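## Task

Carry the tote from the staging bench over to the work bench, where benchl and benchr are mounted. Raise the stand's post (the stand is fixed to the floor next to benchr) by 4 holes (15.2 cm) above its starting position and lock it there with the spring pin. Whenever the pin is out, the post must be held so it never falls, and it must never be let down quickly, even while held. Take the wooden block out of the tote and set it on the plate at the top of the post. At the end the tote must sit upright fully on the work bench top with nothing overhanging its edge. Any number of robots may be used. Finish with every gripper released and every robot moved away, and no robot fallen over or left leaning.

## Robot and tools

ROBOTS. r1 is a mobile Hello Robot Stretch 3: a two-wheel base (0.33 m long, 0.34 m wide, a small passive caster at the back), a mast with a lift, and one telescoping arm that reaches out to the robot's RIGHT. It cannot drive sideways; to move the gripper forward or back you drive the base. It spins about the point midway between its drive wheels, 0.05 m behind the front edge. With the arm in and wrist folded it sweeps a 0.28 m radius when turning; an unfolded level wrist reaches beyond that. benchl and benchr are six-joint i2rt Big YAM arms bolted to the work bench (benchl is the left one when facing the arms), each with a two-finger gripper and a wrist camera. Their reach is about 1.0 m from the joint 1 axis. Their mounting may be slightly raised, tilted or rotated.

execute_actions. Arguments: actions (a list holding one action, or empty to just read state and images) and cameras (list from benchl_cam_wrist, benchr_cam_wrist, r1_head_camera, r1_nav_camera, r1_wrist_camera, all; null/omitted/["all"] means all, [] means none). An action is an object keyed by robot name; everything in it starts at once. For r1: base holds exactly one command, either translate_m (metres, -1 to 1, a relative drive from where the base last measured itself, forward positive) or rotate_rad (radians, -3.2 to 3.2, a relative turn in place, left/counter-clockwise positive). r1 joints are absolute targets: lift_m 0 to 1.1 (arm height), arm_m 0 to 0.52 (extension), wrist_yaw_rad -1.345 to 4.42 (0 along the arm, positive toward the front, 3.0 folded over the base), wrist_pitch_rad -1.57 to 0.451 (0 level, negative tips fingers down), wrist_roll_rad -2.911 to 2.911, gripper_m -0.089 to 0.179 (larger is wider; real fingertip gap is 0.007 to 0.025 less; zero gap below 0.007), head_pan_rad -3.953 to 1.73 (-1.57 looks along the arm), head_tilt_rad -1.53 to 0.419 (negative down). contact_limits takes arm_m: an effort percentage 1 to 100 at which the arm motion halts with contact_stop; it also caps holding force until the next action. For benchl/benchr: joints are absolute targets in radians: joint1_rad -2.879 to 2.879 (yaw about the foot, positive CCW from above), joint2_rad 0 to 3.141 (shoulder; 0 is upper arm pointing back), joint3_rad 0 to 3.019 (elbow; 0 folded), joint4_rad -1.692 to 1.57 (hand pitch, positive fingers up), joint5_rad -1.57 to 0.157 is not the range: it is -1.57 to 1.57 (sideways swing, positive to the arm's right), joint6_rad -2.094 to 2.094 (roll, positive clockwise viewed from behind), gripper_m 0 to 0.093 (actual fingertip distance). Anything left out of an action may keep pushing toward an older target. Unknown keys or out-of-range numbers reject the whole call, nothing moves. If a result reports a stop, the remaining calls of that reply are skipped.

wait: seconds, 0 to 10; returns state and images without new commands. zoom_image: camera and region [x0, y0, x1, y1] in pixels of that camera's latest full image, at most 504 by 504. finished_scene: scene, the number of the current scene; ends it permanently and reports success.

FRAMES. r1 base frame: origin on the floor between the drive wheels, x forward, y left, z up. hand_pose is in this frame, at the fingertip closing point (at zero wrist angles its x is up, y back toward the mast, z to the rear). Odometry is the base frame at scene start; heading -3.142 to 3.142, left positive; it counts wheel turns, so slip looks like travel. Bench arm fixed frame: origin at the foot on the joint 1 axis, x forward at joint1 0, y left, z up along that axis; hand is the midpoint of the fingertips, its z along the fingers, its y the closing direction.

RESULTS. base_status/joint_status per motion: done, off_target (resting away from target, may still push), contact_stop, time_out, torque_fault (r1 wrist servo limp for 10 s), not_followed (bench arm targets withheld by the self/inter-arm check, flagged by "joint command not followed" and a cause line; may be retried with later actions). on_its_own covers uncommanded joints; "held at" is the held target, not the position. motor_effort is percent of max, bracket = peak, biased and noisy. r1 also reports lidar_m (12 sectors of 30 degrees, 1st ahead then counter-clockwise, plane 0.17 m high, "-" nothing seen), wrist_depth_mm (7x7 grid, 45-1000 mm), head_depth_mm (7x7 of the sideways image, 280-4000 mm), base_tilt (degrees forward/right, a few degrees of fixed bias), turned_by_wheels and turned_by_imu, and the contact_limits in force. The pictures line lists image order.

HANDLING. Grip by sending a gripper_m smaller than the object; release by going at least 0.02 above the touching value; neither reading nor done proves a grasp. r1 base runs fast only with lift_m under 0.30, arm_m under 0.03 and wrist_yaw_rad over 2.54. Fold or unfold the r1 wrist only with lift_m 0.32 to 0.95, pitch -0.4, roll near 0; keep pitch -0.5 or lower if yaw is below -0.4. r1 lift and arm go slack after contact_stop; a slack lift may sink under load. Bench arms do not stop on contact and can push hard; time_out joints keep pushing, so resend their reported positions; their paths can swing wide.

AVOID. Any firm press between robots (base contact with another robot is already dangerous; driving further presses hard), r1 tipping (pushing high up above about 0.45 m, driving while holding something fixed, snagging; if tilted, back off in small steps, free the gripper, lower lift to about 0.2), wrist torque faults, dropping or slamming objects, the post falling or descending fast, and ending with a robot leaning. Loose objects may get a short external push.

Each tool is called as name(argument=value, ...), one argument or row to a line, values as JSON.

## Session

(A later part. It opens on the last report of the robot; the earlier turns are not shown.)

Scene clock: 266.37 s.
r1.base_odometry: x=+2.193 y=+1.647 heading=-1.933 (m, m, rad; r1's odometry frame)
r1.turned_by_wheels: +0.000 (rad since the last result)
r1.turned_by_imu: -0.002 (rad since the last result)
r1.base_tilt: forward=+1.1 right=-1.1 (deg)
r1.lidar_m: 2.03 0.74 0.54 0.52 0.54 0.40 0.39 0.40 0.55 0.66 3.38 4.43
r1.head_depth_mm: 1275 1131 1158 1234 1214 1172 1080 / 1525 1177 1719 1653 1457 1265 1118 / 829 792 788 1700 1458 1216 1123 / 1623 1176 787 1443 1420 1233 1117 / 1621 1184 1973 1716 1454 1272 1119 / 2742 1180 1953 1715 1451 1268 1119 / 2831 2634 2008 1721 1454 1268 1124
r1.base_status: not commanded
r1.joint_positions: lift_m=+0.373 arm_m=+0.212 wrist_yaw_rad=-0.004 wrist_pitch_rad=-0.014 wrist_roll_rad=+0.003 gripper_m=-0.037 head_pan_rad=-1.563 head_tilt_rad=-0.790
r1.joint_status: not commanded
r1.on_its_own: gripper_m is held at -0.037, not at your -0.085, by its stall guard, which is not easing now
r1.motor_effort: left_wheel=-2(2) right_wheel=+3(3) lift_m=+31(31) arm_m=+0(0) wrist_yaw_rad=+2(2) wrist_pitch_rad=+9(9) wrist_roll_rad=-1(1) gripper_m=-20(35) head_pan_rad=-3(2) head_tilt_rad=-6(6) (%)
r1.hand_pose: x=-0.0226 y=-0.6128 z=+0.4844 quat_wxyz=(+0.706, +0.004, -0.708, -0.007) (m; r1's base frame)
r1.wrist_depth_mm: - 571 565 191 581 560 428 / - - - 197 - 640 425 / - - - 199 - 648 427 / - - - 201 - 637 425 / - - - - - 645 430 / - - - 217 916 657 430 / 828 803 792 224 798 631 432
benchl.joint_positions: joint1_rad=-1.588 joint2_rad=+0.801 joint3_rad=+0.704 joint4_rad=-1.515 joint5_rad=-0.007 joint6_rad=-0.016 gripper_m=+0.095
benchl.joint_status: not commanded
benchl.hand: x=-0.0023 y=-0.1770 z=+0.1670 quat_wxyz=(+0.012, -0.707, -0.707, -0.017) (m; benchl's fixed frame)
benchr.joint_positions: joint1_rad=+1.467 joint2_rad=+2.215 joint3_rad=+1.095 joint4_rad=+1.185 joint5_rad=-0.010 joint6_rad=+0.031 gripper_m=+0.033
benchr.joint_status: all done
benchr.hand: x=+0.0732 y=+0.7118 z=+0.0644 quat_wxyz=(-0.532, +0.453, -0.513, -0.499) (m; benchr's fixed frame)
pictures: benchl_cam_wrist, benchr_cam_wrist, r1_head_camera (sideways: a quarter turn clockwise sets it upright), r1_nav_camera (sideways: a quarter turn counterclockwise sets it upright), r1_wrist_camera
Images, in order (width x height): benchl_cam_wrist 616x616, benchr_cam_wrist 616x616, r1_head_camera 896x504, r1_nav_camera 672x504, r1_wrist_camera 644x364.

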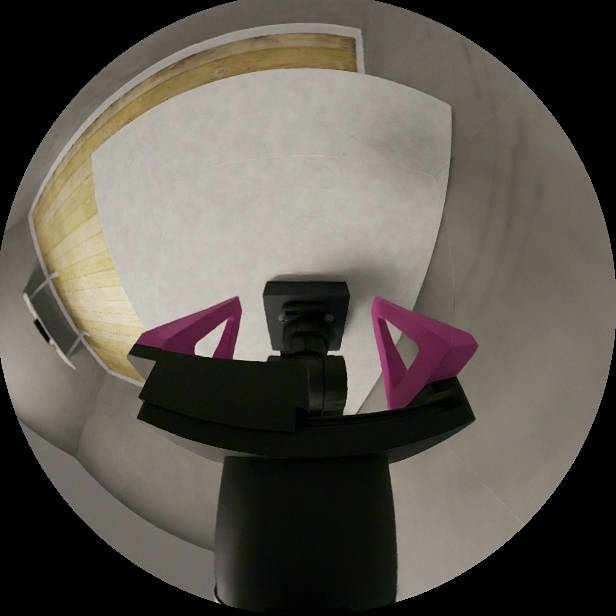

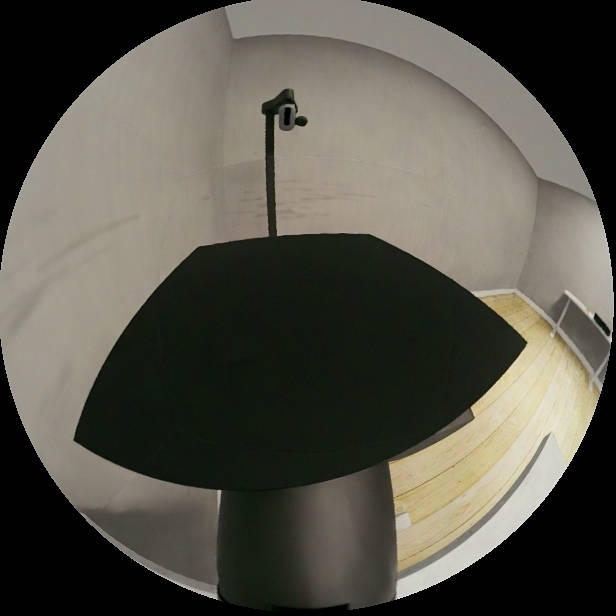

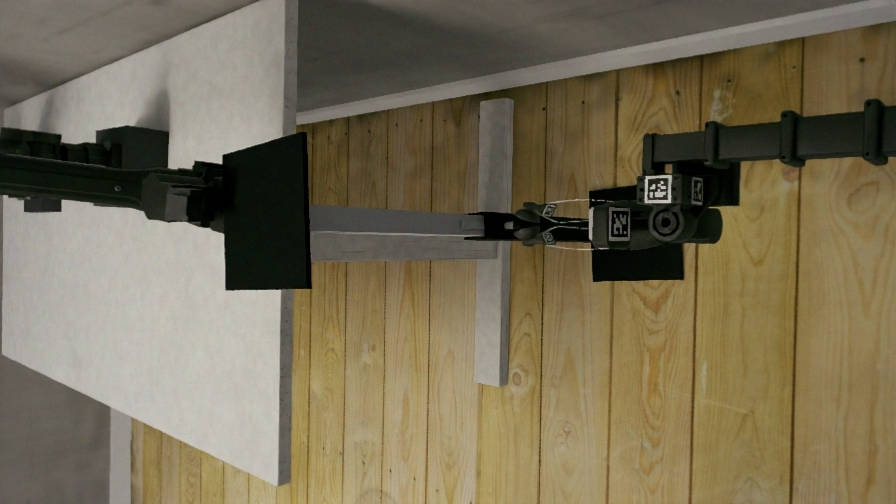

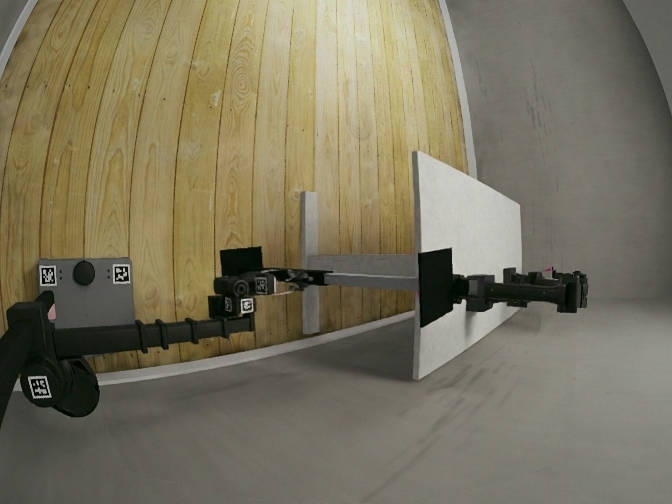

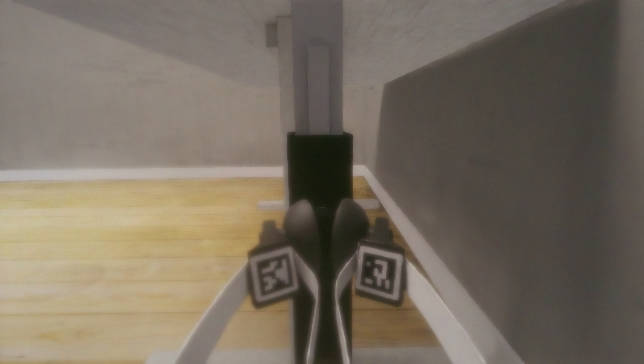

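execute_actions(
  actions=[
    {"r1":{"joints":{"gripper_m":0.06}},"benchr":{"joints":{"joint2_rad":2.2}}},
  ],
  cameras=["r1_wrist_camera"],
)

execute_actions(
  actions=[
    {"r1":{"joints":{"arm_m":0.24},"contact_limits":{"arm_m":20}}},
  ],
  cameras=["r1_wrist_camera"],
)

execute_actions(
  actions=[
    {"r1":{"joints":{"gripper_m":-0.04}}},
  ],
  cameras=["r1_wrist_camera"],
)

execute_actions(
  actions=[
    {"r1":{"joints":{"arm_m":0.228}}},
  ],
  cameras=["r1_wrist_camera"],
)

Scene clock: 275.00 s.
r1.base_odometry: x=+2.193 y=+1.647 heading=-1.933 (m, m, rad; r1's odometry frame)
r1.turned_by_wheels: +0.000 (rad since the last result)
r1.turned_by_imu: -0.001 (rad since the last result)
r1.base_tilt: forward=+1.4 right=-0.9 (deg)
r1.lidar_m: 2.03 0.74 0.54 0.52 0.54 0.40 0.39 0.40 0.55 0.66 3.38 4.44
r1.head_depth_mm: 1279 1135 1159 1224 1212 1181 1089 / 1536 1178 1729 1639 1457 1269 1114 / 828 789 790 1714 1457 1217 1116 / 1618 1179 787 1434 1416 1247 1118 / 1623 1184 1961 1719 1460 1260 1118 / 2735 1180 1969 1706 1454 1271 1122 / 2846 2631 2027 1705 1452 1268 1121
r1.base_status: not commanded
r1.joint_positions: lift_m=+0.373 arm_m=+0.212 wrist_yaw_rad=-0.003 wrist_pitch_rad=-0.014 wrist_roll_rad=+0.003 gripper_m=+0.060 head_pan_rad=-1.563 head_tilt_rad=-0.790
r1.joint_status: all done
r1.motor_effort: left_wheel=-2(2) right_wheel=+2(3) lift_m=+31(30) arm_m=+0(0) wrist_yaw_rad=+0(2) wrist_pitch_rad=+9(9) wrist_roll_rad=-2(1) gripper_m=+0(80) head_pan_rad=-3(2) head_tilt_rad=-6(5) (%)
r1.hand_pose: x=-0.0221 y=-0.6128 z=+0.4844 quat_wxyz=(+0.706, +0.004, -0.708, -0.006) (m; r1's base frame)
r1.wrist_depth_mm: - 557 566 190 582 553 425 / - - - 198 - 633 431 / - - - 201 - 634 431 / - - - 201 - 638 431 / - - - 207 - 644 430 / - - - 215 988 624 429 / 802 792 791 226 790 614 437
benchl.joint_positions: joint1_rad=-1.588 joint2_rad=+0.801 joint3_rad=+0.704 joint4_rad=-1.515 joint5_rad=-0.007 joint6_rad=-0.016 gripper_m=+0.095
benchl.joint_status: not commanded
benchl.hand: x=-0.0023 y=-0.1770 z=+0.1670 quat_wxyz=(+0.012, -0.707, -0.707, -0.017) (m; benchl's fixed frame)
benchr.joint_positions: joint1_rad=+1.467 joint2_rad=+2.218 joint3_rad=+1.095 joint4_rad=+1.185 joint5_rad=-0.010 joint6_rad=+0.031 gripper_m=+0.033
benchr.joint_status: all done
benchr.hand: x=+0.0731 y=+0.7115 z=+0.0620 quat_wxyz=(-0.531, +0.453, -0.514, -0.498) (m; benchr's fixed frame)
pictures: r1_wrist_camera
Images, in order (width x height): r1_wrist_camera 644x364.

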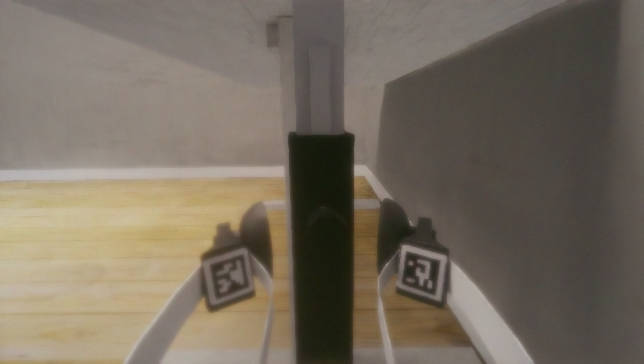

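Scene clock: 276.17 s.
r1.base_odometry: x=+2.193 y=+1.647 heading=-1.933 (m, m, rad; r1's odometry frame)
r1.turned_by_wheels: +0.000 (rad since the last result)
r1.turned_by_imu: +0.000 (rad since the last result)
r1.base_tilt: forward=+1.3 right=-1.0 (deg)
r1.lidar_m: 2.03 0.74 0.54 0.52 0.54 0.40 0.39 0.40 0.55 0.66 3.38 4.43
r1.head_depth_mm: 1273 1123 1159 1226 1208 1173 1085 / 1540 1180 1727 1649 1456 1261 1119 / 829 791 791 1704 1467 1223 1117 / 1623 1174 785 1435 1411 1244 1119 / 1626 1173 1969 1708 1450 1267 1120 / 2719 1178 1944 1698 1458 1268 1120 / 2864 2661 2030 1707 1456 1265 1119
r1.base_status: not commanded
r1.joint_positions: lift_m=+0.373 arm_m=+0.240 wrist_yaw_rad=-0.002 wrist_pitch_rad=-0.014 wrist_roll_rad=+0.003 gripper_m=+0.060 head_pan_rad=-1.563 head_tilt_rad=-0.790
r1.joint_status: all done
r1.motor_effort: left_wheel=-2(2) right_wheel=+2(2) lift_m=+31(31) arm_m=+3(2) wrist_yaw_rad=+2(1) wrist_pitch_rad=+9(9) wrist_roll_rad=-1(1) gripper_m=+0(0) head_pan_rad=-2(2) head_tilt_rad=-6(5) (%)
r1.contact_limits: arm_m 20 (drawing in: default 17, maximum 27; extending or still: default 22, maximum 37)
r1.hand_pose: x=-0.0220 y=-0.6405 z=+0.4843 quat_wxyz=(+0.706, +0.005, -0.708, -0.006) (m; r1's base frame)
r1.wrist_depth_mm: - 561 566 165 595 557 429 / - - - 170 - 640 436 / - - - 171 - 629 433 / - - - 173 - 659 428 / - - - 176 - 657 435 / - - - 187 986 637 433 / 806 811 792 193 776 611 434
benchl.joint_positions: joint1_rad=-1.588 joint2_rad=+0.801 joint3_rad=+0.704 joint4_rad=-1.515 joint5_rad=-0.007 joint6_rad=-0.016 gripper_m=+0.095
benchl.joint_status: not commanded
benchl.hand: x=-0.0023 y=-0.1770 z=+0.1670 quat_wxyz=(+0.012, -0.707, -0.707, -0.017) (m; benchl's fixed frame)
benchr.joint_positions: joint1_rad=+1.467 joint2_rad=+2.218 joint3_rad=+1.095 joint4_rad=+1.185 joint5_rad=-0.010 joint6_rad=+0.031 gripper_m=+0.033
benchr.joint_status: not commanded
benchr.hand: x=+0.0731 y=+0.7115 z=+0.0620 quat_wxyz=(-0.531, +0.453, -0.514, -0.498) (m; benchr's fixed frame)
pictures: r1_wrist_camera
Images, in order (width x height): r1_wrist_camera 644x364.

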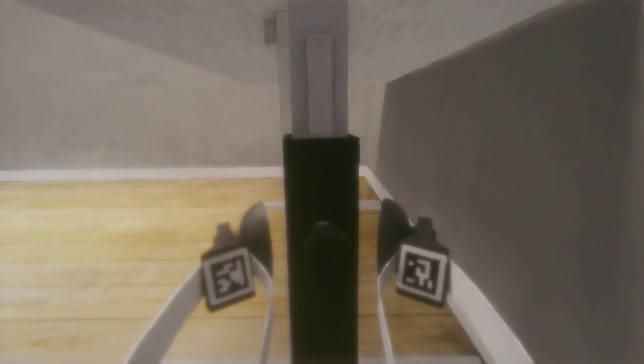

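Scene clock: 277.67 s.
r1.base_odometry: x=+2.193 y=+1.647 heading=-1.933 (m, m, rad; r1's odometry frame)
r1.turned_by_wheels: +0.000 (rad since the last result)
r1.turned_by_imu: +0.000 (rad since the last result)
r1.base_tilt: forward=+1.2 right=-1.3 (deg)
r1.lidar_m: 2.03 0.74 0.54 0.52 0.54 0.40 0.39 0.40 0.55 0.66 3.39 4.45
r1.head_depth_mm: 1276 1130 1163 1221 1220 1187 1083 / 1548 1174 1731 1653 1447 1262 1120 / 830 794 789 1717 1489 1216 1124 / 1632 1172 788 1463 1407 1237 1117 / 1625 1177 1932 1705 1462 1271 1125 / 2757 1173 1951 1705 1468 1266 1121 / 2820 2669 2033 1712 1459 1265 1119
r1.base_status: not commanded
r1.joint_positions: lift_m=+0.373 arm_m=+0.240 wrist_yaw_rad=+0.003 wrist_pitch_rad=-0.015 wrist_roll_rad=+0.003 gripper_m=-0.039 head_pan_rad=-1.563 head_tilt_rad=-0.790
r1.joint_status: all done
r1.motor_effort: left_wheel=-2(2) right_wheel=+6(5) lift_m=+31(31) arm_m=+2(2) wrist_yaw_rad=-2(2) wrist_pitch_rad=+9(9) wrist_roll_rad=-1(1) gripper_m=-27(100) head_pan_rad=-2(3) head_tilt_rad=-6(6) (%)
r1.hand_pose: x=-0.0206 y=-0.6405 z=+0.4842 quat_wxyz=(+0.706, +0.007, -0.708, -0.004) (m; r1's base frame)
r1.wrist_depth_mm: - 552 562 164 583 566 433 / - - - 169 - 652 431 / - - - 172 - 655 431 / - - - 172 - 644 438 / - - - 152 - 649 437 / - - - 187 935 664 436 / 803 811 807 193 786 609 441
benchl.joint_positions: joint1_rad=-1.588 joint2_rad=+0.801 joint3_rad=+0.704 joint4_rad=-1.515 joint5_rad=-0.007 joint6_rad=-0.016 gripper_m=+0.095
benchl.joint_status: not commanded
benchl.hand: x=-0.0023 y=-0.1770 z=+0.1670 quat_wxyz=(+0.012, -0.707, -0.707, -0.017) (m; benchl's fixed frame)
benchr.joint_positions: joint1_rad=+1.467 joint2_rad=+2.218 joint3_rad=+1.095 joint4_rad=+1.185 joint5_rad=-0.010 joint6_rad=+0.031 gripper_m=+0.033
benchr.joint_status: not commanded
benchr.hand: x=+0.0731 y=+0.7115 z=+0.0620 quat_wxyz=(-0.531, +0.453, -0.514, -0.498) (m; benchr's fixed frame)
pictures: r1_wrist_camera
Images, in order (width x height): r1_wrist_camera 644x364.

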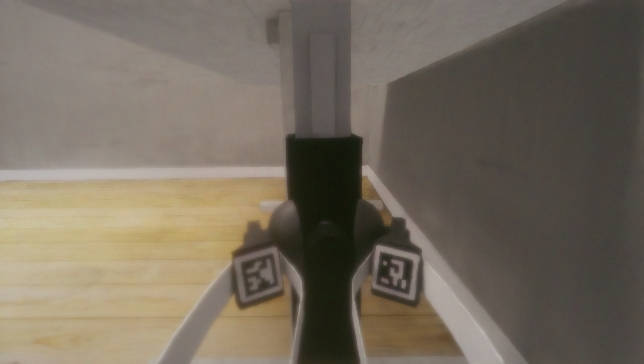

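Scene clock: 278.53 s.
r1.base_odometry: x=+2.193 y=+1.647 heading=-1.933 (m, m, rad; r1's odometry frame)
r1.turned_by_wheels: +0.000 (rad since the last result)
r1.turned_by_imu: +0.000 (rad since the last result)
r1.base_tilt: forward=+1.2 right=-0.9 (deg)
r1.lidar_m: 2.03 0.74 0.54 0.52 0.54 0.40 0.39 0.40 0.55 0.65 3.38 4.44
r1.head_depth_mm: 1270 1126 1160 1231 1215 1185 1087 / 1538 1173 1732 1653 1455 1270 1123 / 831 792 788 1705 1471 1218 1123 / 1613 1175 785 1429 1408 1247 1118 / 1615 1175 1949 1723 1463 1265 1117 / 2732 1170 1967 1711 1449 1268 1115 / 2841 2646 2011 1718 1460 1269 1119
r1.base_status: not commanded
r1.joint_positions: lift_m=+0.373 arm_m=+0.229 wrist_yaw_rad=-0.004 wrist_pitch_rad=-0.014 wrist_roll_rad=+0.003 gripper_m=-0.036 head_pan_rad=-1.563 head_tilt_rad=-0.790
r1.joint_status: all done
r1.motor_effort: left_wheel=-2(3) right_wheel=+3(7) lift_m=+31(31) arm_m=-6(8) wrist_yaw_rad=+3(2) wrist_pitch_rad=+8(9) wrist_roll_rad=-1(1) gripper_m=-22(27) head_pan_rad=-2(3) head_tilt_rad=-6(6) (%)
r1.hand_pose: x=-0.0225 y=-0.6295 z=+0.4845 quat_wxyz=(+0.706, +0.004, -0.708, -0.007) (m; r1's base frame)
r1.wrist_depth_mm: - 560 564 175 583 567 426 / - - - 180 - 636 427 / - - - 183 - 648 428 / - - - 184 - 645 434 / - - - 154 - 652 431 / - - - 198 920 654 433 / 807 806 794 206 795 608 431
benchl.joint_positions: joint1_rad=-1.588 joint2_rad=+0.801 joint3_rad=+0.704 joint4_rad=-1.515 joint5_rad=-0.007 joint6_rad=-0.016 gripper_m=+0.095
benchl.joint_status: not commanded
benchl.hand: x=-0.0023 y=-0.1770 z=+0.1670 quat_wxyz=(+0.012, -0.707, -0.707, -0.017) (m; benchl's fixed frame)
benchr.joint_positions: joint1_rad=+1.467 joint2_rad=+2.218 joint3_rad=+1.095 joint4_rad=+1.185 joint5_rad=-0.010 joint6_rad=+0.031 gripper_m=+0.033
benchr.joint_status: not commanded
benchr.hand: x=+0.0731 y=+0.7115 z=+0.0620 quat_wxyz=(-0.531, +0.453, -0.514, -0.498) (m; benchr's fixed frame)
pictures: r1_wrist_camera
Images, in order (width x height): r1_wrist_camera 644x364.

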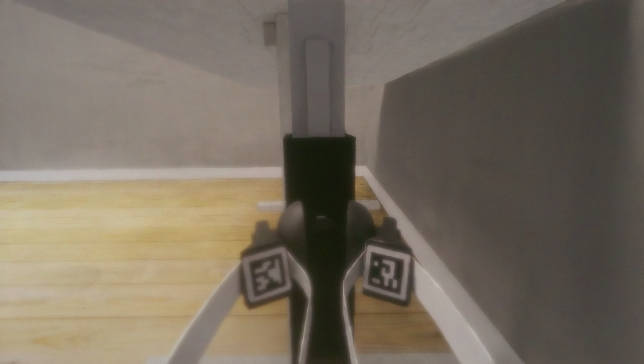

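Now on knob deep. Find neutral j2, then pull.

execute_actions(
  actions=[
    {"benchr":{"joints":{"joint2_rad":2.14}}},
  ],
  cameras=[],
)

execute_actions(
  actions=[
    {"r1":{"joints":{"arm_m":0.22}},"benchr":{"joints":{"joint2_rad":2.11}}},
  ],
  cameras=["r1_wrist_camera"],
)

execute_actions(
  actions=[
    {"r1":{"joints":{"arm_m":0.212}},"benchr":{"joints":{"joint2_rad":2.15}}},
  ],
  cameras=["r1_wrist_camera"],
)

Scene clock: 283.80 s.
r1.base_odometry: x=+2.193 y=+1.647 heading=-1.933 (m, m, rad; r1's odometry frame)
r1.turned_by_wheels: +0.000 (rad since the last result)
r1.turned_by_imu: -0.001 (rad since the last result)
r1.base_tilt: forward=+1.2 right=-1.0 (deg)
r1.lidar_m: 2.02 0.74 0.54 0.52 0.54 0.40 0.39 0.40 0.55 0.65 3.39 4.43
r1.head_depth_mm: 1270 1134 1155 1227 1212 1179 1079 / 1535 1176 1736 1644 1455 1261 1117 / 825 793 786 1712 1471 1216 1119 / 1618 1175 786 1424 1418 1235 1116 / 1621 1172 1943 1715 1452 1260 1123 / 2685 1170 1963 1713 1454 1263 1118 / 2861 2667 2002 1702 1459 1265 1119
r1.base_status: not commanded
r1.joint_positions: lift_m=+0.373 arm_m=+0.229 wrist_yaw_rad=-0.004 wrist_pitch_rad=-0.014 wrist_roll_rad=+0.003 gripper_m=-0.030 head_pan_rad=-1.563 head_tilt_rad=-0.790
r1.joint_status: not commanded
r1.on_its_own: gripper_m is held at -0.031, not at your -0.040, by its stall guard, which is not easing now
r1.motor_effort: left_wheel=-2(2) right_wheel=+4(3) lift_m=+31(32) arm_m=-5(6) wrist_yaw_rad=+2(3) wrist_pitch_rad=+8(8) wrist_roll_rad=-1(1) gripper_m=-20(20) head_pan_rad=-2(3) head_tilt_rad=-5(6) (%)
r1.hand_pose: x=-0.0225 y=-0.6295 z=+0.4845 quat_wxyz=(+0.706, +0.004, -0.708, -0.007) (m; r1's base frame)
r1.wrist_depth_mm: - 557 559 175 592 557 424 / - - - 180 - 640 429 / - - - 183 - 635 425 / - - - 183 - 640 425 / - - - 154 - 641 431 / - - - 198 927 649 434 / 814 793 826 206 778 606 433
benchl.joint_positions: joint1_rad=-1.588 joint2_rad=+0.801 joint3_rad=+0.704 joint4_rad=-1.515 joint5_rad=-0.007 joint6_rad=-0.016 gripper_m=+0.095
benchl.joint_status: not commanded
benchl.hand: x=-0.0023 y=-0.1770 z=+0.1670 quat_wxyz=(+0.012, -0.707, -0.707, -0.017) (m; benchl's fixed frame)
benchr.joint_positions: joint1_rad=+1.467 joint2_rad=+2.218 joint3_rad=+1.095 joint4_rad=+1.185 joint5_rad=-0.010 joint6_rad=+0.031 gripper_m=+0.033
benchr.joint_status: all done
benchr.hand: x=+0.0731 y=+0.7116 z=+0.0625 quat_wxyz=(-0.532, +0.453, -0.513, -0.498) (m; benchr's fixed frame)
pictures: none
No camera images: the call's "cameras" was empty. Leave "cameras" out to get every camera's image.

Scene clock: 284.57 s.
r1.base_odometry: x=+2.193 y=+1.647 heading=-1.933 (m, m, rad; r1's odometry frame)
r1.turned_by_wheels: +0.000 (rad since the last result)
r1.turned_by_imu: +0.000 (rad since the last result)
r1.base_tilt: forward=+1.3 right=-1.0 (deg)
r1.lidar_m: 2.02 0.74 0.54 0.52 0.54 0.40 0.39 0.40 0.55 0.66 3.37 4.48
r1.head_depth_mm: 1274 1130 1159 1225 1213 1173 1079 / 1540 1174 1727 1645 1461 1265 1121 / 825 793 789 1709 1453 1225 1121 / 1617 1179 786 1431 1412 1243 1110 / 1629 1173 1969 1709 1457 1269 1120 / 2748 1180 1965 1713 1456 1263 1119 / 2864 2614 2020 1717 1464 1267 1124
r1.base_status: not commanded
r1.joint_positions: lift_m=+0.373 arm_m=+0.220 wrist_yaw_rad=-0.004 wrist_pitch_rad=-0.014 wrist_roll_rad=+0.003 gripper_m=-0.030 head_pan_rad=-1.563 head_tilt_rad=-0.790
r1.joint_status: all done
r1.on_its_own: gripper_m is held at -0.031, not at your -0.040, by its stall guard, which is not easing now
r1.motor_effort: left_wheel=-2(2) right_wheel=+4(3) lift_m=+31(31) arm_m=-4(2) wrist_yaw_rad=+2(3) wrist_pitch_rad=+8(8) wrist_roll_rad=-1(1) gripper_m=-20(20) head_pan_rad=-2(2) head_tilt_rad=-5(5) (%)
r1.hand_pose: x=-0.0226 y=-0.6213 z=+0.4845 quat_wxyz=(+0.706, +0.004, -0.708, -0.007) (m; r1's base frame)
r1.wrist_depth_mm: - 557 560 183 586 555 431 / - - - 188 - 643 429 / - - - 190 - 639 428 / - - - 192 - 644 428 / - - - 163 - 640 427 / - - - 206 910 646 431 / 821 813 800 217 780 611 436
benchl.joint_positions: joint1_rad=-1.588 joint2_rad=+0.801 joint3_rad=+0.704 joint4_rad=-1.515 joint5_rad=-0.007 joint6_rad=-0.016 gripper_m=+0.095
benchl.joint_status: not commanded
benchl.hand: x=-0.0023 y=-0.1770 z=+0.1670 quat_wxyz=(+0.012, -0.707, -0.707, -0.017) (m; benchl's fixed frame)
benchr.joint_positions: joint1_rad=+1.467 joint2_rad=+2.217 joint3_rad=+1.095 joint4_rad=+1.185 joint5_rad=-0.010 joint6_rad=+0.031 gripper_m=+0.033
benchr.joint_status: all done
benchr.hand: x=+0.0732 y=+0.7117 z=+0.0633 quat_wxyz=(-0.532, +0.453, -0.513, -0.499) (m; benchr's fixed frame)
pictures: r1_wrist_camera
Images, in order (width x height): r1_wrist_camera 644x364.

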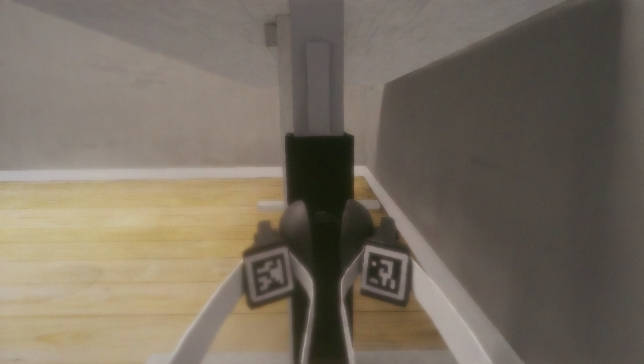

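Scene clock: 285.33 s.
r1.base_odometry: x=+2.193 y=+1.647 heading=-1.933 (m, m, rad; r1's odometry frame)
r1.turned_by_wheels: +0.000 (rad since the last result)
r1.turned_by_imu: +0.000 (rad since the last result)
r1.base_tilt: forward=+1.1 right=-1.1 (deg)
r1.lidar_m: 2.02 0.74 0.54 0.52 0.54 0.40 0.39 0.40 0.55 0.66 3.41 4.45
r1.head_depth_mm: 1272 1134 1163 1221 1209 1176 1080 / 1535 1174 1733 1664 1445 1275 1124 / 829 791 789 1703 1460 1220 1117 / 1622 1175 789 1426 1407 1243 1123 / 1624 1177 1960 1707 1459 1265 1121 / 2694 1180 1966 1716 1443 1266 1118 / 2904 2639 2022 1702 1451 1266 1115
r1.base_status: not commanded
r1.joint_positions: lift_m=+0.373 arm_m=+0.212 wrist_yaw_rad=-0.004 wrist_pitch_rad=-0.014 wrist_roll_rad=+0.003 gripper_m=-0.030 head_pan_rad=-1.563 head_tilt_rad=-0.790
r1.joint_status: all done
r1.on_its_own: gripper_m is held at -0.031, not at your -0.040, by its stall guard, which is not easing now
r1.motor_effort: left_wheel=-2(2) right_wheel=+3(3) lift_m=+31(30) arm_m=-3(4) wrist_yaw_rad=+3(2) wrist_pitch_rad=+8(8) wrist_roll_rad=-1(2) gripper_m=-18(20) head_pan_rad=-2(3) head_tilt_rad=-5(6) (%)
r1.hand_pose: x=-0.0226 y=-0.6132 z=+0.4845 quat_wxyz=(+0.706, +0.004, -0.708, -0.007) (m; r1's base frame)
r1.wrist_depth_mm: - 555 558 191 583 564 428 / - - - 197 - 639 433 / - - - 199 - 631 432 / - - - 202 - 639 428 / - - - - - 645 432 / - - - 217 948 646 430 / 795 819 809 224 790 625 430
benchl.joint_positions: joint1_rad=-1.588 joint2_rad=+0.801 joint3_rad=+0.704 joint4_rad=-1.515 joint5_rad=-0.007 joint6_rad=-0.016 gripper_m=+0.095
benchl.joint_status: not commanded
benchl.hand: x=-0.0023 y=-0.1770 z=+0.1670 quat_wxyz=(+0.012, -0.707, -0.707, -0.017) (m; benchl's fixed frame)
benchr.joint_positions: joint1_rad=+1.467 joint2_rad=+2.217 joint3_rad=+1.095 joint4_rad=+1.185 joint5_rad=-0.010 joint6_rad=+0.031 gripper_m=+0.033
benchr.joint_status: all done
benchr.hand: x=+0.0732 y=+0.7117 z=+0.0633 quat_wxyz=(-0.532, +0.453, -0.513, -0.499) (m; benchr's fixed frame)
pictures: r1_wrist_camera
Images, in order (width x height): r1_wrist_camera 644x364.

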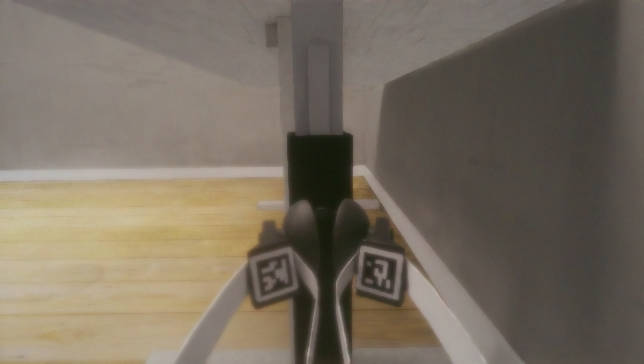

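execute_actions(
  actions=[
    {"r1":{"joints":{"gripper_m":0.045,"arm_m":0.23}}},
  ],
  cameras=[],
)

execute_actions(
  actions=[
    {"r1":{"joints":{"gripper_m":-0.089}}},
  ],
  cameras=[],
)

execute_actions(
  actions=[
    {"r1":{"joints":{"arm_m":0.212}}},
  ],
  cameras=["r1_wrist_camera"],
)

Scene clock: 290.13 s.
r1.base_odometry: x=+2.193 y=+1.647 heading=-1.933 (m, m, rad; r1's odometry frame)
r1.turned_by_wheels: +0.000 (rad since the last result)
r1.turned_by_imu: -0.001 (rad since the last result)
r1.base_tilt: forward=+1.3 right=-1.0 (deg)
r1.lidar_m: 2.03 0.74 0.54 0.52 0.54 0.40 0.39 0.40 0.55 0.65 3.38 4.45
r1.head_depth_mm: 1283 1133 1168 1231 1209 1175 1081 / 1534 1177 1741 1659 1454 1272 1118 / 829 788 790 1720 1453 1212 1118 / 1618 1175 786 1434 1407 1238 1122 / 1612 1178 1932 1710 1466 1265 1118 / 2728 1176 1962 1717 1453 1267 1117 / 2824 2620 2022 1711 1442 1264 1119
r1.base_status: not commanded
r1.joint_positions: lift_m=+0.373 arm_m=+0.230 wrist_yaw_rad=-0.003 wrist_pitch_rad=-0.018 wrist_roll_rad=+0.003 gripper_m=+0.045 head_pan_rad=-1.563 head_tilt_rad=-0.790
r1.joint_status: all done
r1.motor_effort: left_wheel=-2(3) right_wheel=+2(4) lift_m=+30(31) arm_m=+2(7) wrist_yaw_rad=+2(3) wrist_pitch_rad=+11(11) wrist_roll_rad=-1(1) gripper_m=+0(80) head_pan_rad=-2(3) head_tilt_rad=-6(6) (%)
r1.hand_pose: x=-0.0221 y=-0.6304 z=+0.4834 quat_wxyz=(+0.706, +0.006, -0.708, -0.007) (m; r1's base frame)
r1.wrist_depth_mm: - 567 576 174 598 556 433 / - - - 179 - 649 431 / - - - 182 - 643 433 / - - - 184 - 638 427 / - - - 185 - 649 432 / - - - 198 915 653 431 / 808 803 790 204 777 602 436
benchl.joint_positions: joint1_rad=-1.588 joint2_rad=+0.801 joint3_rad=+0.704 joint4_rad=-1.515 joint5_rad=-0.007 joint6_rad=-0.016 gripper_m=+0.095
benchl.joint_status: not commanded
benchl.hand: x=-0.0023 y=-0.1770 z=+0.1670 quat_wxyz=(+0.012, -0.707, -0.707, -0.017) (m; benchl's fixed frame)
benchr.joint_positions: joint1_rad=+1.467 joint2_rad=+2.217 joint3_rad=+1.095 joint4_rad=+1.185 joint5_rad=-0.010 joint6_rad=+0.031 gripper_m=+0.033
benchr.joint_status: not commanded
benchr.hand: x=+0.0732 y=+0.7117 z=+0.0633 quat_wxyz=(-0.532, +0.453, -0.513, -0.499) (m; benchr's fixed frame)
pictures: none
No camera images: the call's "cameras" was empty. Leave "cameras" out to get every camera's image.

Scene clock: 291.97 s.
r1.base_odometry: x=+2.193 y=+1.647 heading=-1.933 (m, m, rad; r1's odometry frame)
r1.turned_by_wheels: +0.000 (rad since the last result)
r1.turned_by_imu: +0.000 (rad since the last result)
r1.base_tilt: forward=+1.1 right=-0.9 (deg)
r1.lidar_m: 2.03 0.74 0.54 0.52 0.54 0.40 0.39 0.40 0.55 0.65 3.38 4.42
r1.head_depth_mm: 1273 1132 1155 1226 1214 1179 1083 / 1535 1175 1724 1653 1450 1268 1118 / 829 791 786 1704 1469 1223 1114 / 1622 1172 786 1434 1423 1238 1120 / 1630 1179 1940 1703 1454 1263 1120 / 2725 1175 1946 1707 1451 1269 1118 / 2852 2628 2006 1712 1460 1270 1116
r1.base_status: not commanded
r1.joint_positions: lift_m=+0.373 arm_m=+0.230 wrist_yaw_rad=-0.004 wrist_pitch_rad=-0.018 wrist_roll_rad=+0.003 gripper_m=-0.087 head_pan_rad=-1.563 head_tilt_rad=-0.790
r1.joint_status: all done
r1.motor_effort: left_wheel=-2(2) right_wheel=+3(4) lift_m=+31(30) arm_m=-2(3) wrist_yaw_rad=+3(3) wrist_pitch_rad=+11(11) wrist_roll_rad=-1(1) gripper_m=-41(96) head_pan_rad=-3(2) head_tilt_rad=-5(6) (%)
r1.hand_pose: x=-0.0225 y=-0.6310 z=+0.4834 quat_wxyz=(+0.706, +0.005, -0.708, -0.008) (m; r1's base frame)
r1.wrist_depth_mm: - 566 568 173 597 557 425 / - - - 178 - 640 427 / - - - 180 - 640 428 / - - - 183 - 648 430 / - - - 152 - 643 425 / - - - 197 919 643 436 / 800 795 780 206 784 596 430
benchl.joint_positions: joint1_rad=-1.588 joint2_rad=+0.801 joint3_rad=+0.704 joint4_rad=-1.515 joint5_rad=-0.007 joint6_rad=-0.016 gripper_m=+0.095
benchl.joint_status: not commanded
benchl.hand: x=-0.0023 y=-0.1770 z=+0.1670 quat_wxyz=(+0.012, -0.707, -0.707, -0.017) (m; benchl's fixed frame)
benchr.joint_positions: joint1_rad=+1.467 joint2_rad=+2.217 joint3_rad=+1.095 joint4_rad=+1.185 joint5_rad=-0.010 joint6_rad=+0.031 gripper_m=+0.033
benchr.joint_status: not commanded
benchr.hand: x=+0.0732 y=+0.7117 z=+0.0633 quat_wxyz=(-0.532, +0.453, -0.513, -0.499) (m; benchr's fixed frame)
pictures: none
No camera images: the call's "cameras" was empty. Leave "cameras" out to get every camera's image.

Scene clock: 292.97 s.
r1.base_odometry: x=+2.193 y=+1.647 heading=-1.933 (m, m, rad; r1's odometry frame)
r1.turned_by_wheels: +0.000 (rad since the last result)
r1.turned_by_imu: +0.000 (rad since the last result)
r1.base_tilt: forward=+1.3 right=-1.0 (deg)
r1.lidar_m: 2.03 0.74 0.54 0.52 0.54 0.40 0.39 0.40 0.55 0.66 3.40 4.44
r1.head_depth_mm: 1279 1135 1157 1227 1216 1177 1082 / 1545 1175 1726 1656 1453 1270 1122 / 828 792 790 1702 1446 1220 1120 / 1617 1175 789 1439 1409 1244 1117 / 1621 1177 1949 1714 1456 1267 1114 / 2728 1173 1969 1709 1455 1278 1118 / 2857 2660 2019 1713 1453 1268 1116
r1.base_status: not commanded
r1.joint_positions: lift_m=+0.373 arm_m=+0.212 wrist_yaw_rad=-0.005 wrist_pitch_rad=-0.017 wrist_roll_rad=+0.003 gripper_m=-0.083 head_pan_rad=-1.563 head_tilt_rad=-0.790
r1.joint_status: all done
r1.on_its_own: gripper_m is held at -0.082, not at your -0.089, by its stall guard, which is still easing
r1.motor_effort: left_wheel=-2(2) right_wheel=+3(3) lift_m=+32(32) arm_m=-1(8) wrist_yaw_rad=+3(4) wrist_pitch_rad=+10(11) wrist_roll_rad=-1(1) gripper_m=-7(42) head_pan_rad=-2(2) head_tilt_rad=-6(5) (%)
r1.hand_pose: x=-0.0228 y=-0.6129 z=+0.4836 quat_wxyz=(+0.706, +0.004, -0.708, -0.008) (m; r1's base frame)
r1.wrist_depth_mm: - 574 564 189 601 562 428 / - - - 197 - 639 422 / - - - 199 - 628 427 / - - - 202 - 639 423 / - - - - - 642 426 / - - - 216 923 637 434 / 791 799 790 225 787 604 435
benchl.joint_positions: joint1_rad=-1.588 joint2_rad=+0.801 joint3_rad=+0.704 joint4_rad=-1.515 joint5_rad=-0.007 joint6_rad=-0.016 gripper_m=+0.095
benchl.joint_status: not commanded
benchl.hand: x=-0.0023 y=-0.1770 z=+0.1670 quat_wxyz=(+0.012, -0.707, -0.707, -0.017) (m; benchl's fixed frame)
benchr.joint_positions: joint1_rad=+1.467 joint2_rad=+2.207 joint3_rad=+1.093 joint4_rad=+1.181 joint5_rad=-0.010 joint6_rad=+0.031 gripper_m=+0.033
benchr.joint_status: not commanded
benchr.hand: x=+0.0731 y=+0.7116 z=+0.0679 quat_wxyz=(-0.533, +0.452, -0.512, -0.500) (m; benchr's fixed frame)
pictures: r1_wrist_camera
Images, in order (width x height): r1_wrist_camera 644x364.

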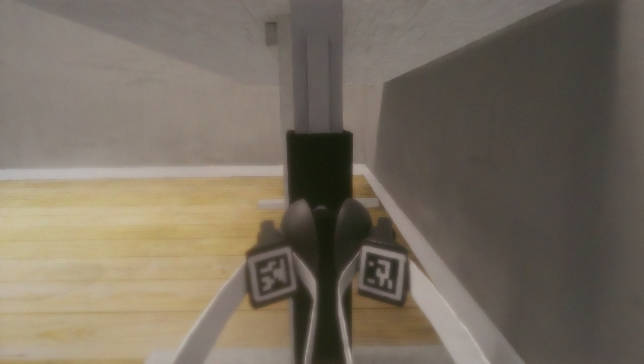

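execute_actions(
  actions=[
    {"r1":{"joints":{"gripper_m":0.045}}},
  ],
  cameras=[],
)

execute_actions(
  actions=[
    {"r1":{"joints":{"arm_m":0.226}}},
  ],
  cameras=[],
)

execute_actions(
  actions=[
    {"r1":{"joints":{"gripper_m":-0.07}}},
  ],
  cameras=[],
)

execute_actions(
  actions=[
    {"r1":{"joints":{"arm_m":0.221}},"benchr":{"joints":{"joint2_rad":2.0,"joint4_rad":1.04,"joint3_rad":1.08}}},
  ],
  cameras=["r1_wrist_camera"],
)

execute_actions(
  actions=[
    {"benchr":{"joints":{"joint2_rad":1.89,"joint4_rad":0.92,"joint3_rad":1.06}}},
  ],
  cameras=["r1_wrist_camera"],
)

Scene clock: 301.17 s.
r1.base_odometry: x=+2.193 y=+1.647 heading=-1.933 (m, m, rad; r1's odometry frame)
r1.turned_by_wheels: +0.000 (rad since the last result)
r1.turned_by_imu: -0.001 (rad since the last result)
r1.base_tilt: forward=+1.2 right=-1.0 (deg)
r1.lidar_m: 2.03 0.74 0.54 0.52 0.54 0.40 0.39 0.40 0.55 0.66 3.39 4.43
r1.head_depth_mm: 1271 1128 1157 1230 1211 1176 1082 / 1533 1176 1727 1657 1460 1262 1115 / 826 791 790 1705 1455 1222 1125 / 1625 1177 787 1433 1414 1238 1122 / 1617 1178 1952 1710 1460 1258 1112 / 2759 1174 1978 1707 1452 1268 1120 / 2842 2612 2043 1706 1456 1265 1117
r1.base_status: not commanded
r1.joint_positions: lift_m=+0.373 arm_m=+0.212 wrist_yaw_rad=-0.003 wrist_pitch_rad=-0.017 wrist_roll_rad=+0.003 gripper_m=+0.045 head_pan_rad=-1.563 head_tilt_rad=-0.790
r1.joint_status: all done
r1.motor_effort: left_wheel=-1(2) right_wheel=+1(3) lift_m=+31(31) arm_m=-2(1) wrist_yaw_rad=+2(3) wrist_pitch_rad=+10(10) wrist_roll_rad=-2(1) gripper_m=+1(78) head_pan_rad=-3(2) head_tilt_rad=-5(5) (%)
r1.hand_pose: x=-0.0221 y=-0.6129 z=+0.4836 quat_wxyz=(+0.706, +0.005, -0.708, -0.007) (m; r1's base frame)
r1.wrist_depth_mm: - 564 566 191 591 558 425 / - - - 198 - 638 422 / - - - 201 - 640 431 / - - - 201 - 658 430 / - - - 203 - 644 428 / - - - 216 928 648 428 / 797 796 797 226 782 603 434
benchl.joint_positions: joint1_rad=-1.588 joint2_rad=+0.801 joint3_rad=+0.704 joint4_rad=-1.515 joint5_rad=-0.007 joint6_rad=-0.016 gripper_m=+0.095
benchl.joint_status: not commanded
benchl.hand: x=-0.0023 y=-0.1770 z=+0.1670 quat_wxyz=(+0.012, -0.707, -0.707, -0.017) (m; benchl's fixed frame)
benchr.joint_positions: joint1_rad=+1.467 joint2_rad=+2.207 joint3_rad=+1.093 joint4_rad=+1.181 joint5_rad=-0.010 joint6_rad=+0.031 gripper_m=+0.033
benchr.joint_status: not commanded
benchr.hand: x=+0.0731 y=+0.7116 z=+0.0679 quat_wxyz=(-0.533, +0.452, -0.512, -0.500) (m; benchr's fixed frame)
pictures: none
No camera images: the call's "cameras" was empty. Leave "cameras" out to get every camera's image.

Scene clock: 302.10 s.
r1.base_odometry: x=+2.193 y=+1.647 heading=-1.933 (m, m, rad; r1's odometry frame)
r1.turned_by_wheels: +0.000 (rad since the last result)
r1.turned_by_imu: +0.000 (rad since the last result)
r1.base_tilt: forward=+1.4 right=-0.9 (deg)
r1.lidar_m: 2.03 0.74 0.54 0.52 0.54 0.40 0.39 0.40 0.55 0.66 3.36 4.45
r1.head_depth_mm: 1272 1125 1159 1226 1211 1177 1084 / 1531 1179 1722 1656 1461 1267 1120 / 831 793 789 1712 1453 1213 1119 / 1618 1171 785 1430 1399 1240 1122 / 1615 1172 1946 1718 1460 1268 1118 / 2741 1173 1966 1721 1451 1262 1123 / 2851 2599 1994 1704 1467 1260 1119
r1.base_status: not commanded
r1.joint_positions: lift_m=+0.373 arm_m=+0.226 wrist_yaw_rad=-0.002 wrist_pitch_rad=-0.017 wrist_roll_rad=+0.003 gripper_m=+0.045 head_pan_rad=-1.563 head_tilt_rad=-0.790
r1.joint_status: all done
r1.motor_effort: left_wheel=-1(2) right_wheel=+2(2) lift_m=+32(32) arm_m=+2(2) wrist_yaw_rad=+2(2) wrist_pitch_rad=+10(10) wrist_roll_rad=-1(1) gripper_m=+1(1) head_pan_rad=-2(2) head_tilt_rad=-5(6) (%)
r1.hand_pose: x=-0.0220 y=-0.6265 z=+0.4836 quat_wxyz=(+0.706, +0.005, -0.708, -0.007) (m; r1's base frame)
r1.wrist_depth_mm: - 564 571 178 592 562 423 / - - - 183 - 629 429 / - - - 187 - 641 434 / - - - 188 - 643 435 / - - - 188 - 661 428 / - - - 202 912 659 434 / 819 792 809 208 776 599 431
benchl.joint_positions: joint1_rad=-1.588 joint2_rad=+0.801 joint3_rad=+0.704 joint4_rad=-1.515 joint5_rad=-0.007 joint6_rad=-0.016 gripper_m=+0.095
benchl.joint_status: not commanded
benchl.hand: x=-0.0023 y=-0.1770 z=+0.1670 quat_wxyz=(+0.012, -0.707, -0.707, -0.017) (m; benchl's fixed frame)
benchr.joint_positions: joint1_rad=+1.467 joint2_rad=+2.207 joint3_rad=+1.093 joint4_rad=+1.181 joint5_rad=-0.010 joint6_rad=+0.031 gripper_m=+0.033
benchr.joint_status: not commanded
benchr.hand: x=+0.0731 y=+0.7116 z=+0.0679 quat_wxyz=(-0.533, +0.452, -0.512, -0.500) (m; benchr's fixed frame)
pictures: none
No camera images: the call's "cameras" was empty. Leave "cameras" out to get every camera's image.

Scene clock: 303.73 s.
r1.base_odometry: x=+2.193 y=+1.647 heading=-1.933 (m, m, rad; r1's odometry frame)
r1.turned_by_wheels: +0.000 (rad since the last result)
r1.turned_by_imu: +0.000 (rad since the last result)
r1.base_tilt: forward=+1.3 right=-1.2 (deg)
r1.lidar_m: 2.03 0.74 0.54 0.52 0.54 0.40 0.39 0.40 0.55 0.65 3.38 4.46
r1.head_depth_mm: 1277 1125 1157 1233 1217 1179 1083 / 1537 1173 1717 1661 1448 1259 1121 / 828 793 787 1703 1471 1223 1124 / 1617 1172 790 1435 1417 1241 1119 / 1623 1173 1959 1704 1458 1266 1119 / 2698 1178 1963 1720 1464 1268 1121 / 2836 2668 2009 1715 1458 1260 1119
r1.base_status: not commanded
r1.joint_positions: lift_m=+0.373 arm_m=+0.226 wrist_yaw_rad=-0.005 wrist_pitch_rad=-0.017 wrist_roll_rad=+0.003 gripper_m=-0.068 head_pan_rad=-1.563 head_tilt_rad=-0.790
r1.joint_status: all done
r1.motor_effort: left_wheel=-2(2) right_wheel=+4(4) lift_m=+31(32) arm_m=-3(3) wrist_yaw_rad=+3(3) wrist_pitch_rad=+10(10) wrist_roll_rad=-1(2) gripper_m=-35(96) head_pan_rad=-2(3) head_tilt_rad=-5(6) (%)
r1.hand_pose: x=-0.0227 y=-0.6272 z=+0.4836 quat_wxyz=(+0.706, +0.004, -0.708, -0.008) (m; r1's base frame)
r1.wrist_depth_mm: - 567 567 177 596 554 427 / - - - 182 - 636 427 / - - - 184 - 640 423 / - - - 187 - 652 430 / - - - 152 - 637 425 / - - - 200 929 636 430 / 816 805 777 210 789 605 428
benchl.joint_positions: joint1_rad=-1.588 joint2_rad=+0.801 joint3_rad=+0.704 joint4_rad=-1.515 joint5_rad=-0.007 joint6_rad=-0.016 gripper_m=+0.095
benchl.joint_status: not commanded
benchl.hand: x=-0.0023 y=-0.1770 z=+0.1670 quat_wxyz=(+0.012, -0.707, -0.707, -0.017) (m; benchl's fixed frame)
benchr.joint_positions: joint1_rad=+1.467 joint2_rad=+2.207 joint3_rad=+1.093 joint4_rad=+1.181 joint5_rad=-0.010 joint6_rad=+0.031 gripper_m=+0.033
benchr.joint_status: not commanded
benchr.hand: x=+0.0731 y=+0.7116 z=+0.0679 quat_wxyz=(-0.533, +0.452, -0.512, -0.500) (m; benchr's fixed frame)
pictures: none
No camera images: the call's "cameras" was empty. Leave "cameras" out to get every camera's image.

Scene clock: 305.70 s.
r1.base_odometry: x=+2.193 y=+1.647 heading=-1.933 (m, m, rad; r1's odometry frame)
r1.turned_by_wheels: +0.000 (rad since the last result)
r1.turned_by_imu: +0.000 (rad since the last result)
r1.base_tilt: forward=+1.2 right=-1.0 (deg)
r1.lidar_m: 2.03 0.74 0.54 0.52 0.54 0.40 0.39 0.40 0.55 0.65 3.37 4.43
r1.head_depth_mm: 1273 1127 1158 1227 1211 1179 1078 / 1533 1170 1728 1663 1454 1267 1120 / 810 732 1890 1709 1454 1222 1112 / 1625 1175 1177 1425 1406 1240 1117 / 1623 1173 1950 1711 1450 1264 1123 / 2724 1183 1947 1717 1450 1270 1114 / 2867 2593 2023 1721 1457 1268 1121
r1.base_status: not commanded
r1.joint_positions: lift_m=+0.373 arm_m=+0.221 wrist_yaw_rad=-0.005 wrist_pitch_rad=-0.016 wrist_roll_rad=+0.003 gripper_m=-0.059 head_pan_rad=-1.563 head_tilt_rad=-0.790
r1.joint_status: all done
r1.on_its_own: gripper_m is held at -0.060, not at your -0.070, by its stall guard, which is still easing
r1.motor_effort: left_wheel=-2(2) right_wheel=+3(4) lift_m=+31(32) arm_m=-3(11) wrist_yaw_rad=+4(3) wrist_pitch_rad=+10(10) wrist_roll_rad=-1(1) gripper_m=-29(35) head_pan_rad=-3(2) head_tilt_rad=-5(6) (%)
r1.hand_pose: x=-0.0227 y=-0.6222 z=+0.4838 quat_wxyz=(+0.706, +0.004, -0.708, -0.008) (m; r1's base frame)
r1.wrist_depth_mm: - 565 560 181 597 561 428 / - - - 187 - 636 430 / - - - 189 - 642 427 / - - - 192 - 644 427 / - - - 161 - 648 427 / - - - 206 913 637 431 / 808 798 795 215 788 610 432
benchl.joint_positions: joint1_rad=-1.588 joint2_rad=+0.801 joint3_rad=+0.704 joint4_rad=-1.515 joint5_rad=-0.007 joint6_rad=-0.016 gripper_m=+0.095
benchl.joint_status: not commanded
benchl.hand: x=-0.0023 y=-0.1770 z=+0.1670 quat_wxyz=(+0.012, -0.707, -0.707, -0.017) (m; benchl's fixed frame)
benchr.joint_positions: joint1_rad=+1.465 joint2_rad=+2.118 joint3_rad=+1.074 joint4_rad=+1.096 joint5_rad=-0.013 joint6_rad=+0.026 gripper_m=+0.033
benchr.joint_status: joint4_rad time_out (moved -0.085 of -0.141); the others done
benchr.on_its_own: joint4_rad reads +1.096 and still pushes toward +1.040 since a time_out
benchr.hand: x=+0.0736 y=+0.7108 z=+0.1011 quat_wxyz=(-0.530, +0.457, -0.515, -0.495) (m; benchr's fixed frame)
pictures: r1_wrist_camera
Images, in order (width x height): r1_wrist_camera 644x364.

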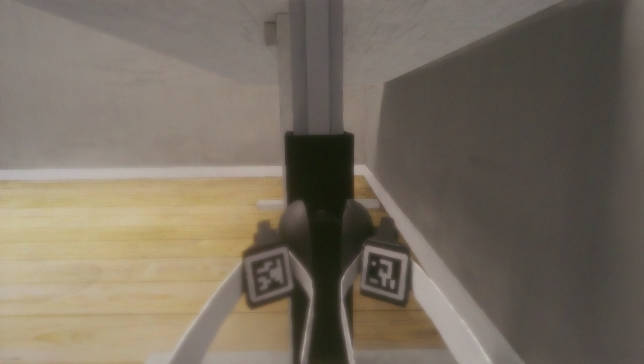

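not run: a stop came earlier in this reply.

execute_actions(
  actions=[
    {"r1":{"joints":{"gripper_m":0.045}},"benchr":{"joints":{"joint2_rad":2.055,"joint4_rad":1.09}}},
  ],
  cameras=[],
)

execute_actions(
  actions=[
    {"r1":{"joints":{"arm_m":0.23}}},
  ],
  cameras=[],
)

execute_actions(
  actions=[
    {"r1":{"joints":{"gripper_m":-0.089}}},
  ],
  cameras=[],
)

execute_actions(
  actions=[
    {"r1":{"joints":{"arm_m":0.212}}},
  ],
  cameras=[],
)

Scene clock: 312.33 s.
r1.base_odometry: x=+2.193 y=+1.647 heading=-1.933 (m, m, rad; r1's odometry frame)
r1.turned_by_wheels: +0.000 (rad since the last result)
r1.turned_by_imu: -0.001 (rad since the last result)
r1.base_tilt: forward=+1.3 right=-0.9 (deg)
r1.lidar_m: 2.03 0.74 0.54 0.52 0.54 0.40 0.39 0.40 0.55 0.65 3.39 4.44
r1.head_depth_mm: 1272 1127 1157 1231 1208 1179 1082 / 1533 1172 1736 1658 1453 1270 1121 / 812 733 1895 1721 1452 1226 1111 / 1621 1175 1176 1429 1379 1249 1119 / 1624 1178 1945 1709 1453 1264 1122 / 2712 1180 1966 1706 1452 1269 1115 / 2861 2631 2033 1708 1462 1263 1121
r1.base_status: not commanded
r1.joint_positions: lift_m=+0.373 arm_m=+0.221 wrist_yaw_rad=-0.003 wrist_pitch_rad=-0.016 wrist_roll_rad=+0.003 gripper_m=+0.045 head_pan_rad=-1.563 head_tilt_rad=-0.790
r1.joint_status: all done
r1.motor_effort: left_wheel=-2(2) right_wheel=+2(3) lift_m=+32(32) arm_m=-3(4) wrist_yaw_rad=+1(3) wrist_pitch_rad=+10(10) wrist_roll_rad=-1(1) gripper_m=+0(81) head_pan_rad=-2(3) head_tilt_rad=-6(5) (%)
r1.hand_pose: x=-0.0221 y=-0.6221 z=+0.4838 quat_wxyz=(+0.706, +0.005, -0.708, -0.007) (m; r1's base frame)
r1.wrist_depth_mm: - 569 575 182 591 555 428 / - - - 188 - 649 426 / - - - 190 - 639 426 / - - - 193 - 651 427 / - - - 193 - 652 433 / - - - 206 920 656 433 / 807 795 790 214 766 609 430
benchl.joint_positions: joint1_rad=-1.588 joint2_rad=+0.801 joint3_rad=+0.704 joint4_rad=-1.515 joint5_rad=-0.007 joint6_rad=-0.016 gripper_m=+0.095
benchl.joint_status: not commanded
benchl.hand: x=-0.0023 y=-0.1770 z=+0.1670 quat_wxyz=(+0.012, -0.707, -0.707, -0.017) (m; benchl's fixed frame)
benchr.joint_positions: joint1_rad=+1.465 joint2_rad=+2.120 joint3_rad=+1.074 joint4_rad=+1.102 joint5_rad=-0.013 joint6_rad=+0.026 gripper_m=+0.033
benchr.joint_status: all done
benchr.hand: x=+0.0736 y=+0.7107 z=+0.1010 quat_wxyz=(-0.531, +0.456, -0.514, -0.496) (m; benchr's fixed frame)
pictures: none
No camera images: the call's "cameras" was empty. Leave "cameras" out to get every camera's image.

Scene clock: 313.13 s.
r1.base_odometry: x=+2.193 y=+1.647 heading=-1.933 (m, m, rad; r1's odometry frame)
r1.turned_by_wheels: +0.000 (rad since the last result)
r1.turned_by_imu: +0.000 (rad since the last result)
r1.base_tilt: forward=+1.2 right=-0.9 (deg)
r1.lidar_m: 2.03 0.74 0.54 0.52 0.54 0.40 0.39 0.40 0.55 0.66 3.40 4.42
r1.head_depth_mm: 1277 1134 1159 1226 1219 1180 1083 / 1536 1178 1736 1641 1451 1270 1127 / 811 733 1885 1705 1439 1220 1120 / 1634 1174 1177 1420 1408 1244 1116 / 1625 1181 1957 1721 1452 1260 1122 / 2737 1174 1948 1707 1456 1261 1116 / 2835 2656 2008 1711 1448 1264 1123
r1.base_status: not commanded
r1.joint_positions: lift_m=+0.373 arm_m=+0.230 wrist_yaw_rad=-0.002 wrist_pitch_rad=-0.016 wrist_roll_rad=+0.003 gripper_m=+0.045 head_pan_rad=-1.563 head_tilt_rad=-0.790
r1.joint_status: all done
r1.motor_effort: left_wheel=-2(2) right_wheel=+2(2) lift_m=+31(31) arm_m=+2(2) wrist_yaw_rad=+1(2) wrist_pitch_rad=+10(10) wrist_roll_rad=-1(1) gripper_m=+1(0) head_pan_rad=-2(2) head_tilt_rad=-5(5) (%)
r1.hand_pose: x=-0.0221 y=-0.6305 z=+0.4838 quat_wxyz=(+0.706, +0.005, -0.708, -0.007) (m; r1's base frame)
r1.wrist_depth_mm: - 563 572 174 586 563 424 / - - - 180 - 651 428 / - - - 183 - 641 431 / - - - 183 - 638 428 / - - - 187 - 641 429 / - - - 197 894 653 434 / 813 826 792 205 784 606 438
benchl.joint_positions: joint1_rad=-1.588 joint2_rad=+0.801 joint3_rad=+0.704 joint4_rad=-1.515 joint5_rad=-0.007 joint6_rad=-0.016 gripper_m=+0.095
benchl.joint_status: not commanded
benchl.hand: x=-0.0023 y=-0.1770 z=+0.1670 quat_wxyz=(+0.012, -0.707, -0.707, -0.017) (m; benchl's fixed frame)
benchr.joint_positions: joint1_rad=+1.465 joint2_rad=+2.120 joint3_rad=+1.074 joint4_rad=+1.102 joint5_rad=-0.013 joint6_rad=+0.026 gripper_m=+0.033
benchr.joint_status: not commanded
benchr.hand: x=+0.0736 y=+0.7107 z=+0.1010 quat_wxyz=(-0.531, +0.456, -0.514, -0.496) (m; benchr's fixed frame)
pictures: none
No camera images: the call's "cameras" was empty. Leave "cameras" out to get every camera's image.

Scene clock: 314.97 s.
r1.base_odometry: x=+2.193 y=+1.647 heading=-1.933 (m, m, rad; r1's odometry frame)
r1.turned_by_wheels: +0.000 (rad since the last result)
r1.turned_by_imu: +0.000 (rad since the last result)
r1.base_tilt: forward=+1.2 right=-1.1 (deg)
r1.lidar_m: 2.03 0.74 0.54 0.52 0.54 0.40 0.39 0.40 0.55 0.65 3.39 4.43
r1.head_depth_mm: 1268 1138 1156 1221 1213 1181 1082 / 1524 1168 1723 1651 1460 1264 1121 / 806 734 1913 1720 1483 1216 1121 / 1622 1164 1177 1437 1412 1246 1121 / 1612 1178 1950 1711 1458 1262 1118 / 2735 1177 1962 1722 1458 1266 1116 / 2836 2632 2044 1703 1464 1268 1118
r1.base_status: not commanded
r1.joint_positions: lift_m=+0.373 arm_m=+0.230 wrist_yaw_rad=-0.004 wrist_pitch_rad=-0.016 wrist_roll_rad=+0.003 gripper_m=-0.087 head_pan_rad=-1.563 head_tilt_rad=-0.790
r1.joint_status: all done
r1.motor_effort: left_wheel=-2(2) right_wheel=+4(4) lift_m=+32(31) arm_m=-2(2) wrist_yaw_rad=+3(2) wrist_pitch_rad=+10(10) wrist_roll_rad=-1(1) gripper_m=-42(96) head_pan_rad=-2(3) head_tilt_rad=-6(6) (%)
r1.hand_pose: x=-0.0225 y=-0.6311 z=+0.4838 quat_wxyz=(+0.706, +0.005, -0.708, -0.007) (m; r1's base frame)
r1.wrist_depth_mm: - 561 572 174 589 564 431 / - - - 179 - 637 425 / - - - 180 - 643 428 / - - - 183 - 638 426 / - - - 151 - 646 426 / - - - 196 923 641 436 / 792 792 783 204 788 609 436
benchl.joint_positions: joint1_rad=-1.588 joint2_rad=+0.801 joint3_rad=+0.704 joint4_rad=-1.515 joint5_rad=-0.007 joint6_rad=-0.016 gripper_m=+0.095
benchl.joint_status: not commanded
benchl.hand: x=-0.0023 y=-0.1770 z=+0.1670 quat_wxyz=(+0.012, -0.707, -0.707, -0.017) (m; benchl's fixed frame)
benchr.joint_positions: joint1_rad=+1.465 joint2_rad=+2.120 joint3_rad=+1.074 joint4_rad=+1.102 joint5_rad=-0.013 joint6_rad=+0.026 gripper_m=+0.033
benchr.joint_status: not commanded
benchr.hand: x=+0.0736 y=+0.7107 z=+0.1010 quat_wxyz=(-0.531, +0.456, -0.514, -0.496) (m; benchr's fixed frame)
pictures: none
No camera images: the call's "cameras" was empty. Leave "cameras" out to get every camera's image.

Scene clock: 315.97 s.
r1.base_odometry: x=+2.193 y=+1.647 heading=-1.933 (m, m, rad; r1's odometry frame)
r1.turned_by_wheels: +0.000 (rad since the last result)
r1.turned_by_imu: +0.000 (rad since the last result)
r1.base_tilt: forward=+1.4 right=-1.2 (deg)
r1.lidar_m: 2.02 0.74 0.54 0.52 0.54 0.40 0.39 0.40 0.55 0.66 3.39 4.46
r1.head_depth_mm: 1281 1136 1158 1230 1212 1174 1092 / 1536 1175 1734 1646 1456 1266 1122 / 810 724 1901 1716 1452 1219 1124 / 1620 725 1176 1429 1412 1246 1112 / 1622 1174 1964 1711 1452 1257 1118 / 2715 1178 1960 1719 1465 1253 1121 / 2840 2633 2005 1708 1461 1267 1116
r1.base_status: not commanded
r1.joint_positions: lift_m=+0.373 arm_m=+0.212 wrist_yaw_rad=-0.005 wrist_pitch_rad=-0.015 wrist_roll_rad=+0.003 gripper_m=-0.083 head_pan_rad=-1.563 head_tilt_rad=-0.790
r1.joint_status: all done
r1.on_its_own: gripper_m is held at -0.082, not at your -0.089, by its stall guard, which is still easing
r1.motor_effort: left_wheel=-2(2) right_wheel=+2(3) lift_m=+31(31) arm_m=-2(8) wrist_yaw_rad=+3(3) wrist_pitch_rad=+9(10) wrist_roll_rad=-1(1) gripper_m=-6(42) head_pan_rad=-2(2) head_tilt_rad=-6(6) (%)
r1.hand_pose: x=-0.0228 y=-0.6130 z=+0.4840 quat_wxyz=(+0.706, +0.004, -0.708, -0.008) (m; r1's base frame)
r1.wrist_depth_mm: - 560 565 191 590 547 420 / - - - 195 - 630 427 / - - - 200 - 647 428 / - - - 201 - 631 429 / - - - - - 640 431 / - - - 217 920 644 428 / 811 799 799 226 793 613 432
benchl.joint_positions: joint1_rad=-1.588 joint2_rad=+0.801 joint3_rad=+0.704 joint4_rad=-1.515 joint5_rad=-0.007 joint6_rad=-0.016 gripper_m=+0.095
benchl.joint_status: not commanded
benchl.hand: x=-0.0023 y=-0.1770 z=+0.1670 quat_wxyz=(+0.012, -0.707, -0.707, -0.017) (m; benchl's fixed frame)
benchr.joint_positions: joint1_rad=+1.465 joint2_rad=+2.114 joint3_rad=+1.072 joint4_rad=+1.104 joint5_rad=-0.013 joint6_rad=+0.027 gripper_m=+0.033
benchr.joint_status: not commanded
benchr.hand: x=+0.0735 y=+0.7102 z=+0.1049 quat_wxyz=(-0.532, +0.455, -0.512, -0.498) (m; benchr's fixed frame)
pictures: none
No camera images: the call's "cameras" was empty. Leave "cameras" out to get every camera's image.


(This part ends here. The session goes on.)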